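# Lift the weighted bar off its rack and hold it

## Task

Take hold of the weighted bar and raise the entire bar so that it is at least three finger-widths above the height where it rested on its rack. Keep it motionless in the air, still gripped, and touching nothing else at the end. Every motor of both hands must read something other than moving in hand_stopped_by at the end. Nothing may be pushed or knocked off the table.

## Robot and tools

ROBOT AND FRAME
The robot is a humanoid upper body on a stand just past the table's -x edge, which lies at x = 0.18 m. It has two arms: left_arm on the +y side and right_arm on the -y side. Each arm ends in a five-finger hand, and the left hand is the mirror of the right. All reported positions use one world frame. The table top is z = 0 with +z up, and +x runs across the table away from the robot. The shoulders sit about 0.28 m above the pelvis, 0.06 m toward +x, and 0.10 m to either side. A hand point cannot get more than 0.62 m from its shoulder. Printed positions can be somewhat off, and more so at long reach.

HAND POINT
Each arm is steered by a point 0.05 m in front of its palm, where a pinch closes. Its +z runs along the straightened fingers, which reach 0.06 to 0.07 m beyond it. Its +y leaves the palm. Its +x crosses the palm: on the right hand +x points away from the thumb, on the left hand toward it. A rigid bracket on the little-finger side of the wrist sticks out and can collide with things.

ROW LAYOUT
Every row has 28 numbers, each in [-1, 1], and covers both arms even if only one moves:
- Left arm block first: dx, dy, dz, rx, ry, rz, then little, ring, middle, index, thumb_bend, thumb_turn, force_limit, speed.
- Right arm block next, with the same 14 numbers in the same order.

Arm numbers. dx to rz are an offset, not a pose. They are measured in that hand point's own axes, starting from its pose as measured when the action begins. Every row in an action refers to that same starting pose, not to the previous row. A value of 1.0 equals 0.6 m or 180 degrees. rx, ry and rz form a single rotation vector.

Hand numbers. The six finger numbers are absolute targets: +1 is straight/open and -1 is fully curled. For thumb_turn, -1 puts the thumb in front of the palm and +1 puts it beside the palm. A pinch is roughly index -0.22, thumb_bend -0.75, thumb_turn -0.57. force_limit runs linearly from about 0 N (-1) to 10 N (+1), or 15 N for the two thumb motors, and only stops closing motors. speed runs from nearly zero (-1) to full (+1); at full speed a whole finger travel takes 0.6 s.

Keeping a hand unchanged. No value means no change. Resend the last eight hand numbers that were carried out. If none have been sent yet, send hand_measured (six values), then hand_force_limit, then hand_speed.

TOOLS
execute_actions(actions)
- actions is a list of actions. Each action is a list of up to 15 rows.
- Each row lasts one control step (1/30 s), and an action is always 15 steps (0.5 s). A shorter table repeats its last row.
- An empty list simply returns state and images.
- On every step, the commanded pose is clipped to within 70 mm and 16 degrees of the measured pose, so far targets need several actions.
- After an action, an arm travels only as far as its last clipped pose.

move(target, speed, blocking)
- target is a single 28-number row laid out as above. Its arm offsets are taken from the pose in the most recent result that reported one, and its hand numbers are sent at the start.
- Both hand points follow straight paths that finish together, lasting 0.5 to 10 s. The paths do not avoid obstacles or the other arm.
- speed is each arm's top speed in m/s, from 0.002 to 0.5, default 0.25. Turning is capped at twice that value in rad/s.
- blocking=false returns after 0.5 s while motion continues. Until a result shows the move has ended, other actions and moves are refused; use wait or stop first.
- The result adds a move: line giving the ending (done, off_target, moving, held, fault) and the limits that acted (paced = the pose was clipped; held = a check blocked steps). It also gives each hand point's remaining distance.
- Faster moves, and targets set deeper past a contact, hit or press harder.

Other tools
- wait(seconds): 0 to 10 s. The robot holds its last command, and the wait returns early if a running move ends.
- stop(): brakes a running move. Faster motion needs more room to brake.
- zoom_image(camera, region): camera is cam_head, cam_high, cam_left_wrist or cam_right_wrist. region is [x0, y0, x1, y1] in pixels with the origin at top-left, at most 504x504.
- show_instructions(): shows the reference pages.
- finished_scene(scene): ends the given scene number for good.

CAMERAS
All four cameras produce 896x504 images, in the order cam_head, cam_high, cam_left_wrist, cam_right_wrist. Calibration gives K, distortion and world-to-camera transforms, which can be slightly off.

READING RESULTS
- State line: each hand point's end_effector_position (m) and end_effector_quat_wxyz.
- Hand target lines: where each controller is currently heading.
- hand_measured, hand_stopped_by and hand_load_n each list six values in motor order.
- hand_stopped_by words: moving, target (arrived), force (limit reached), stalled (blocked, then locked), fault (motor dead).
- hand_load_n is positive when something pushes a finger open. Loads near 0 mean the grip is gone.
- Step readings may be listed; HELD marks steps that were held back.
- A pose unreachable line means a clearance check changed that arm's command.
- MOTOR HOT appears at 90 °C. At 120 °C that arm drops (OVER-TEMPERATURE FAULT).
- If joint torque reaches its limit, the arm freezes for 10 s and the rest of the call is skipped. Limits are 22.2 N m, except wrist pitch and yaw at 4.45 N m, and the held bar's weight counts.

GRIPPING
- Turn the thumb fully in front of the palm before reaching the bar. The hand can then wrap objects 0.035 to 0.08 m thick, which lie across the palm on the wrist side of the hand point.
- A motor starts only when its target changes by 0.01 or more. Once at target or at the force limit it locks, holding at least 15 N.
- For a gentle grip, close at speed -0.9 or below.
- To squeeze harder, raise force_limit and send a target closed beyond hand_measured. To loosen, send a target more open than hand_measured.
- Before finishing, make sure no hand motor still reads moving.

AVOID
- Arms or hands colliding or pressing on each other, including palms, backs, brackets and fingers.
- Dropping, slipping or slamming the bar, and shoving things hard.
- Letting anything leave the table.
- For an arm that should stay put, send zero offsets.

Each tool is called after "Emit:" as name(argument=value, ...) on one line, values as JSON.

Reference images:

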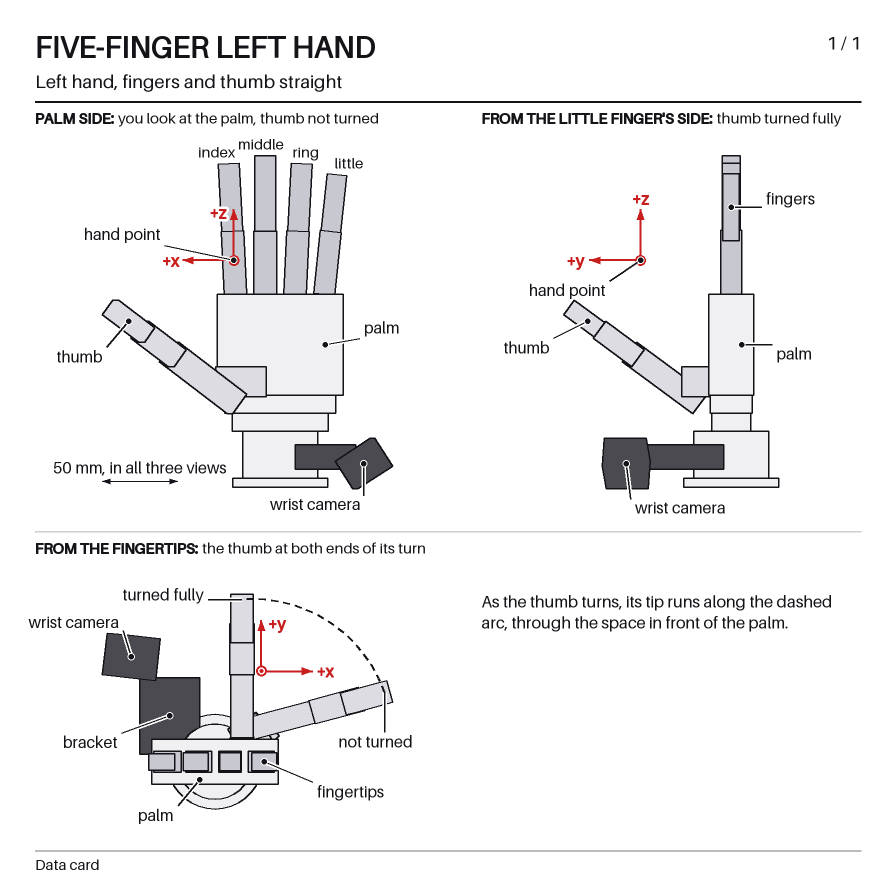

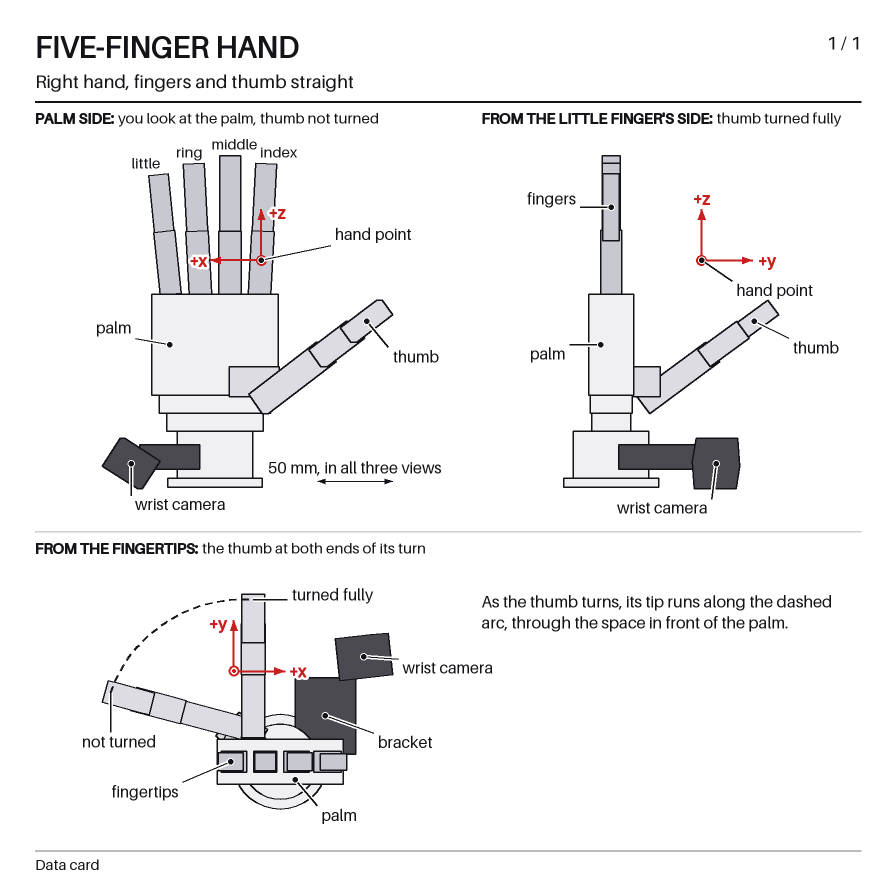

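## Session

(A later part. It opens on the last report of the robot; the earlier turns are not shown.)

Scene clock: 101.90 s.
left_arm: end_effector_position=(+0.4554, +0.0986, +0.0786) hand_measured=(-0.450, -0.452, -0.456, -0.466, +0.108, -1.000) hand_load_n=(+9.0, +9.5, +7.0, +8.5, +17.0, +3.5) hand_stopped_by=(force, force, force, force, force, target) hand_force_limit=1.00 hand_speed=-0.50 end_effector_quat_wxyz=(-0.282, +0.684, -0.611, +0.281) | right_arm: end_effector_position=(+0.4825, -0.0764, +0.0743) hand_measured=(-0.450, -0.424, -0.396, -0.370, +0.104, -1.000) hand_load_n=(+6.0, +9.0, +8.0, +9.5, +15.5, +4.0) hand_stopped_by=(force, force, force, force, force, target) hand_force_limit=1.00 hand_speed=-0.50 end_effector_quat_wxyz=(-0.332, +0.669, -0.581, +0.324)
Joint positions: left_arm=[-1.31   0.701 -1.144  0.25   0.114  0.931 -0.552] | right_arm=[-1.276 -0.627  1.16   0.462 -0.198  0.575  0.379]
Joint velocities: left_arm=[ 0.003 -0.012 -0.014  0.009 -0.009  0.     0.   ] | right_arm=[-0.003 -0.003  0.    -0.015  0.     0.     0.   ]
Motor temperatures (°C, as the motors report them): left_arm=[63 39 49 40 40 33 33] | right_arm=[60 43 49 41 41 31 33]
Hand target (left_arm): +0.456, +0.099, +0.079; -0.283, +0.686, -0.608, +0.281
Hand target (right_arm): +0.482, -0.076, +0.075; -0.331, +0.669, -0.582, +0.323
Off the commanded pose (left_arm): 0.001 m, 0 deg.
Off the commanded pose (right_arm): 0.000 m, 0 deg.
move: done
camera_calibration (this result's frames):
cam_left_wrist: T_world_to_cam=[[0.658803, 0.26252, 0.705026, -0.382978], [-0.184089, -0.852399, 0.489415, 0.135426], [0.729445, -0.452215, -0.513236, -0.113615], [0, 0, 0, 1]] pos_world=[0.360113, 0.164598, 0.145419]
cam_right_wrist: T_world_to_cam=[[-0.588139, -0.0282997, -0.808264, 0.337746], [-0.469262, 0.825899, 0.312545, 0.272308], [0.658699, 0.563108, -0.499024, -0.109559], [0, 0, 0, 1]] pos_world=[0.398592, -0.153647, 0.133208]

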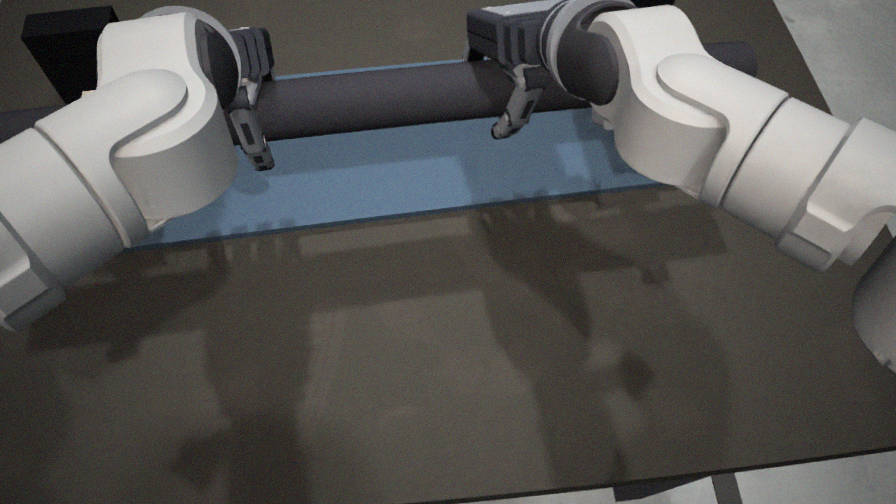

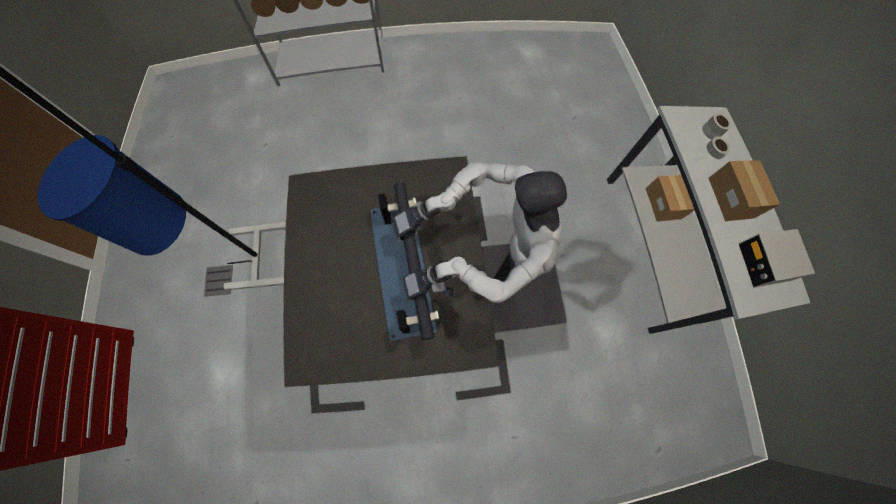

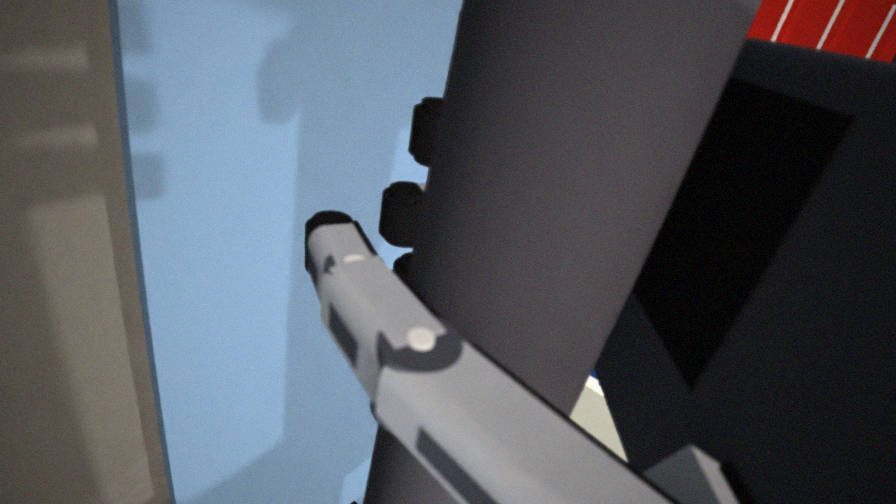

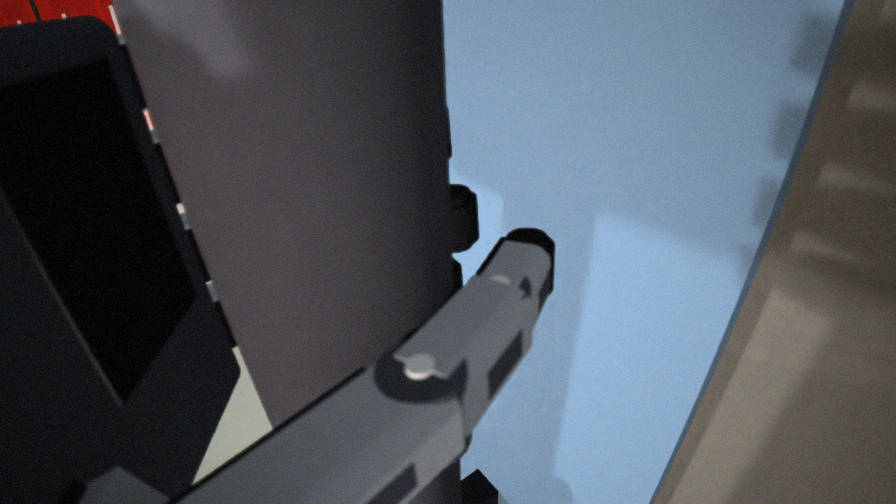

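Emit:
move(target=[0.004,-0.124,-0.184,0,0,0, -0.95,-0.95,-0.95,-0.95,-0.95,-1,1,-0.5, 0.0045,-0.150,-0.1645,0,0,0, -0.95,-0.95,-0.95,-0.95,-0.95,-1,1,-0.5], speed=0.05)

Scene clock: 110.50 s.
left_arm: end_effector_position=(+0.4224, +0.0977, +0.2097) hand_measured=(-0.450, -0.452, -0.456, -0.466, +0.108, -1.000) hand_load_n=(+2.5, +6.0, +8.0, +13.0, +12.5, +5.0) hand_stopped_by=(force, force, force, force, force, target) hand_force_limit=1.00 hand_speed=-0.50 end_effector_quat_wxyz=(-0.285, +0.686, -0.608, +0.280) | right_arm: end_effector_position=(+0.4595, -0.0773, +0.2089) hand_measured=(-0.452, -0.424, -0.396, -0.370, +0.104, -1.000) hand_load_n=(+3.5, +7.5, +8.5, +10.5, +16.5, +2.0) hand_stopped_by=(force, force, force, force, force, target) hand_force_limit=1.00 hand_speed=-0.50 end_effector_quat_wxyz=(-0.346, +0.657, -0.594, +0.310)
Joint positions: left_arm=[-1.583  0.885 -1.052 -0.121  0.421  1.186 -1.215] | right_arm=[-1.564 -0.937  1.1    0.016 -0.086  0.814  0.741]
Joint velocities: left_arm=[-0.015 -0.014  0.026  0.008  0.003 -0.005 -0.022] | right_arm=[ 0.009  0.002  0.002 -0.006  0.017  0.     0.007]
Motor temperatures (°C, as the motors report them): left_arm=[73 40 50 40 40 33 35] | right_arm=[67 44 50 41 41 31 35]
Hand target (left_arm): +0.422, +0.098, +0.207; -0.290, +0.678, -0.616, +0.275
Hand target (right_arm): +0.461, -0.081, +0.208; -0.341, +0.657, -0.592, +0.318
Off the commanded pose (left_arm): 0.004 m, 1 deg.
Off the commanded pose (right_arm): 0.008 m, 3 deg.
joint sent to its limit (left arm) — the command would take joint 1 (shoulder pitch) past its lower limit, so that joint was sent only as far as its limit.
joint sent to its limit (right arm) — the command would take joint 1 (shoulder pitch) past its lower limit, so that joint was sent only as far as its limit.
move: off_target (left_arm, right_arm)
camera_calibration (this result's frames):
cam_left_wrist: T_world_to_cam=[[0.655199, 0.264513, 0.707635, -0.452715], [-0.178935, -0.855707, 0.485538, 0.063388], [0.733959, -0.444745, -0.513328, -0.0252797], [0, 0, 0, 1]] pos_world=[0.326515, 0.162747, 0.276602]
cam_right_wrist: T_world_to_cam=[[-0.590889, 0.0200257, -0.806505, 0.437594], [-0.457751, 0.814867, 0.355607, 0.205035], [0.664315, 0.579302, -0.472329, -0.0335654], [0, 0, 0, 1]] pos_world=[0.374722, -0.156395, 0.264156]

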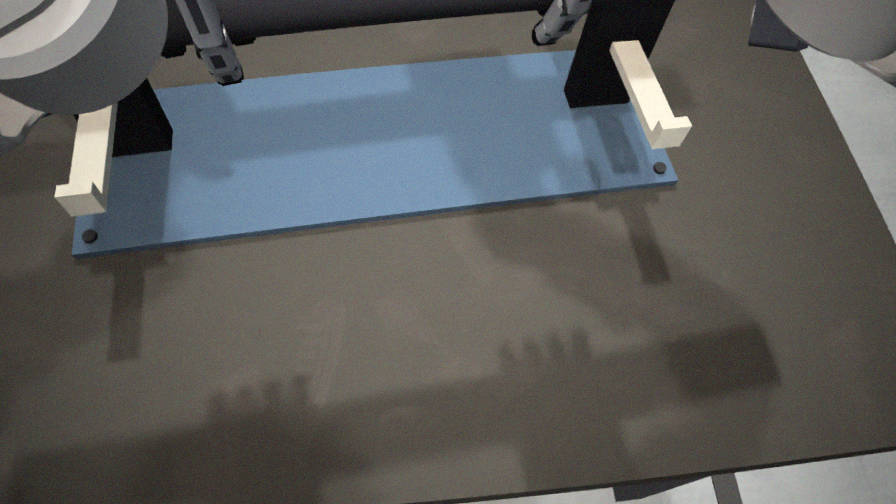

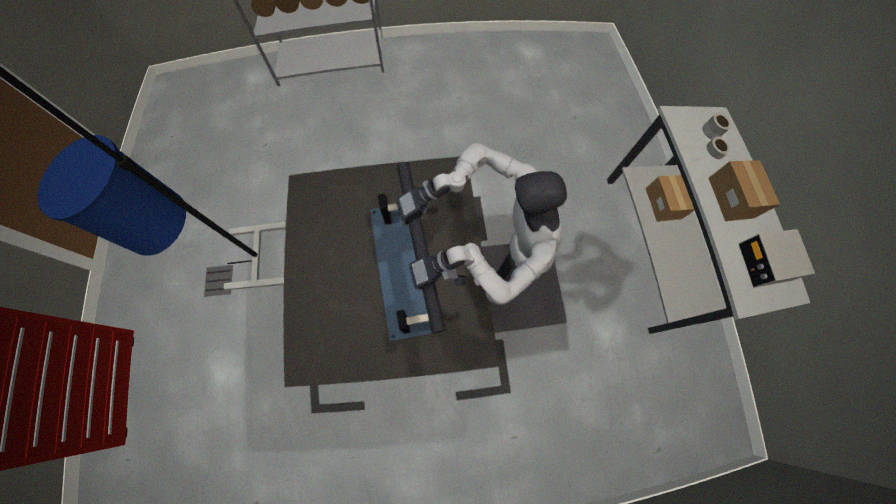

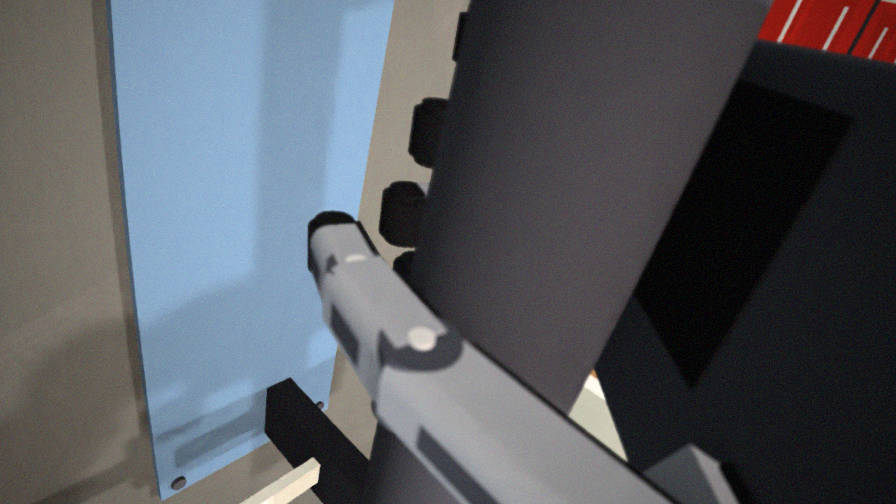

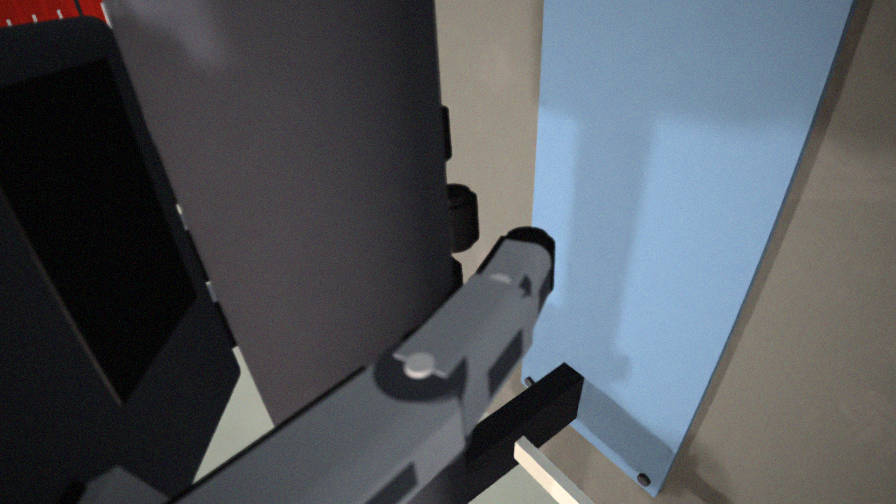

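Emit:
wait(seconds=1)

Scene clock: 114.23 s.
left_arm: end_effector_position=(+0.4224, +0.0977, +0.2097) hand_measured=(-0.450, -0.452, -0.456, -0.466, +0.108, -1.000) hand_load_n=(+2.5, +6.0, +8.0, +13.0, +12.5, +5.0) hand_stopped_by=(force, force, force, force, force, target) hand_force_limit=1.00 hand_speed=-0.50 end_effector_quat_wxyz=(-0.285, +0.686, -0.609, +0.280) | right_arm: end_effector_position=(+0.4594, -0.0773, +0.2089) hand_measured=(-0.452, -0.424, -0.396, -0.370, +0.104, -1.000) hand_load_n=(+4.0, +7.5, +8.5, +10.5, +16.0, +2.0) hand_stopped_by=(force, force, force, force, force, target) hand_force_limit=1.00 hand_speed=-0.50 end_effector_quat_wxyz=(-0.346, +0.657, -0.594, +0.310)
Joint positions: left_arm=[-1.583  0.885 -1.052 -0.12   0.421  1.185 -1.216] | right_arm=[-1.564 -0.937  1.1    0.016 -0.086  0.814  0.741]
Joint velocities: left_arm=[-0.002  0.    -0.006  0.006  0.     0.     0.   ] | right_arm=[ 0.     0.008 -0.006 -0.012  0.     0.     0.   ]
Motor temperatures (°C, as the motors report them): left_arm=[82 40 52 40 41 33 37] | right_arm=[72 44 52 41 41 31 38]
Hand target (left_arm): +0.422, +0.098, +0.207; -0.290, +0.678, -0.616, +0.275
Hand target (right_arm): +0.461, -0.081, +0.208; -0.341, +0.657, -0.592, +0.318
Off the commanded pose (left_arm): 0.004 m, 1 deg.
Off the commanded pose (right_arm): 0.008 m, 3 deg.
wait: 1.00 s; at rest from the start
camera_calibration (this result's frames):
cam_left_wrist: T_world_to_cam=[[0.65544, 0.264318, 0.707484, -0.452722], [-0.178805, -0.85582, 0.485388, 0.0633886], [0.733776, -0.444645, -0.513677, -0.0251341], [0, 0, 0, 1]] pos_world=[0.32651, 0.162736, 0.276615]
cam_right_wrist: T_world_to_cam=[[-0.591161, 0.0201454, -0.806302, 0.437603], [-0.457557, 0.814878, 0.35583, 0.204911], [0.664206, 0.579282, -0.472506, -0.0334766], [0, 0, 0, 1]] pos_world=[0.374688, -0.156401, 0.264109]

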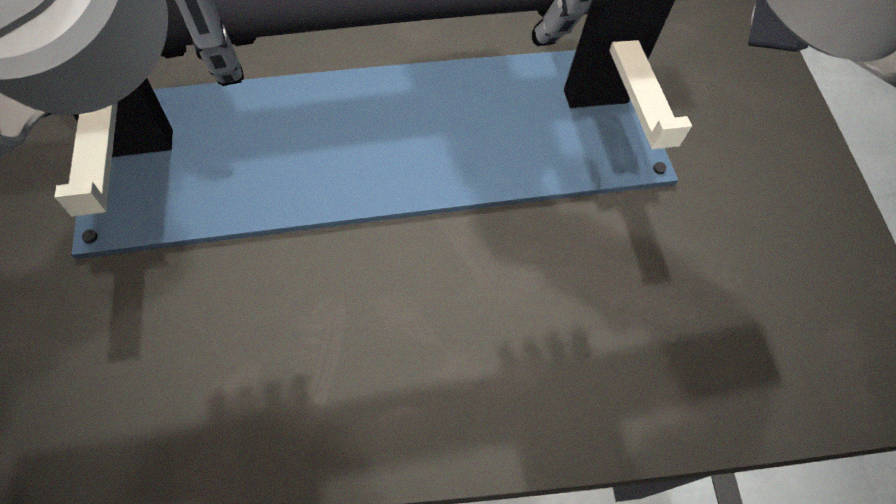

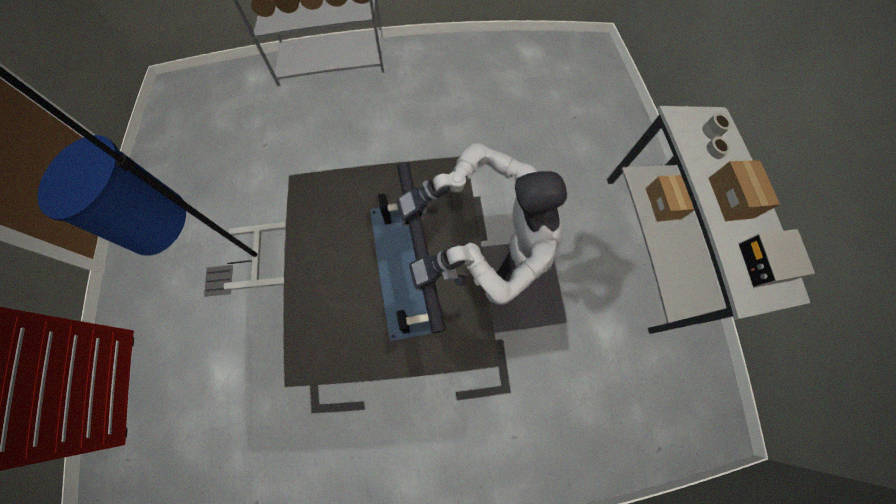

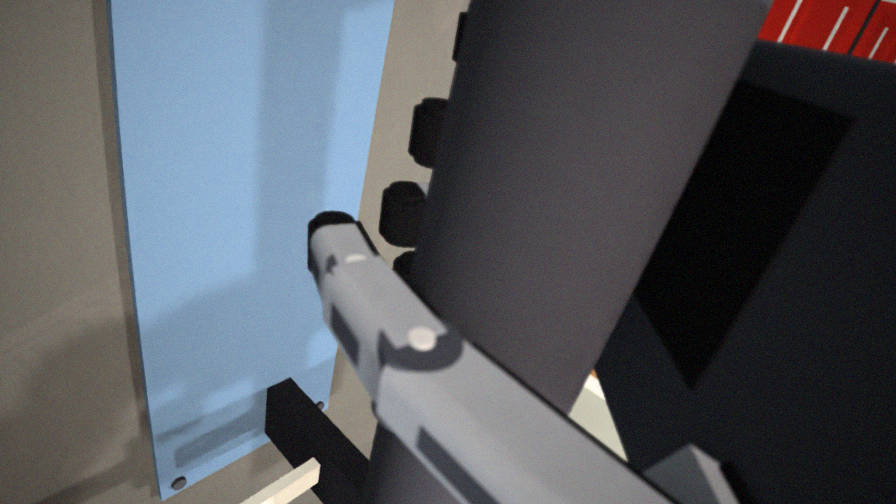

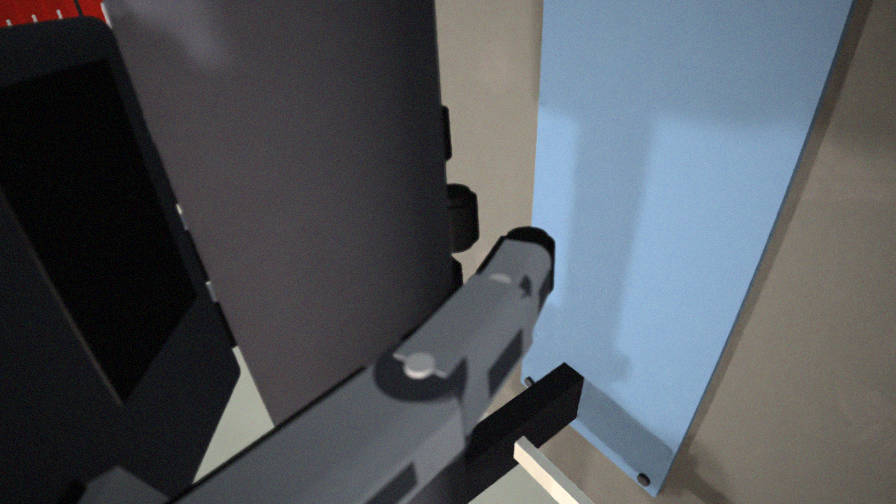

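Heating quickly; finish now.

Emit:
finished_scene(scene=1)

The scene is finished: the task was done.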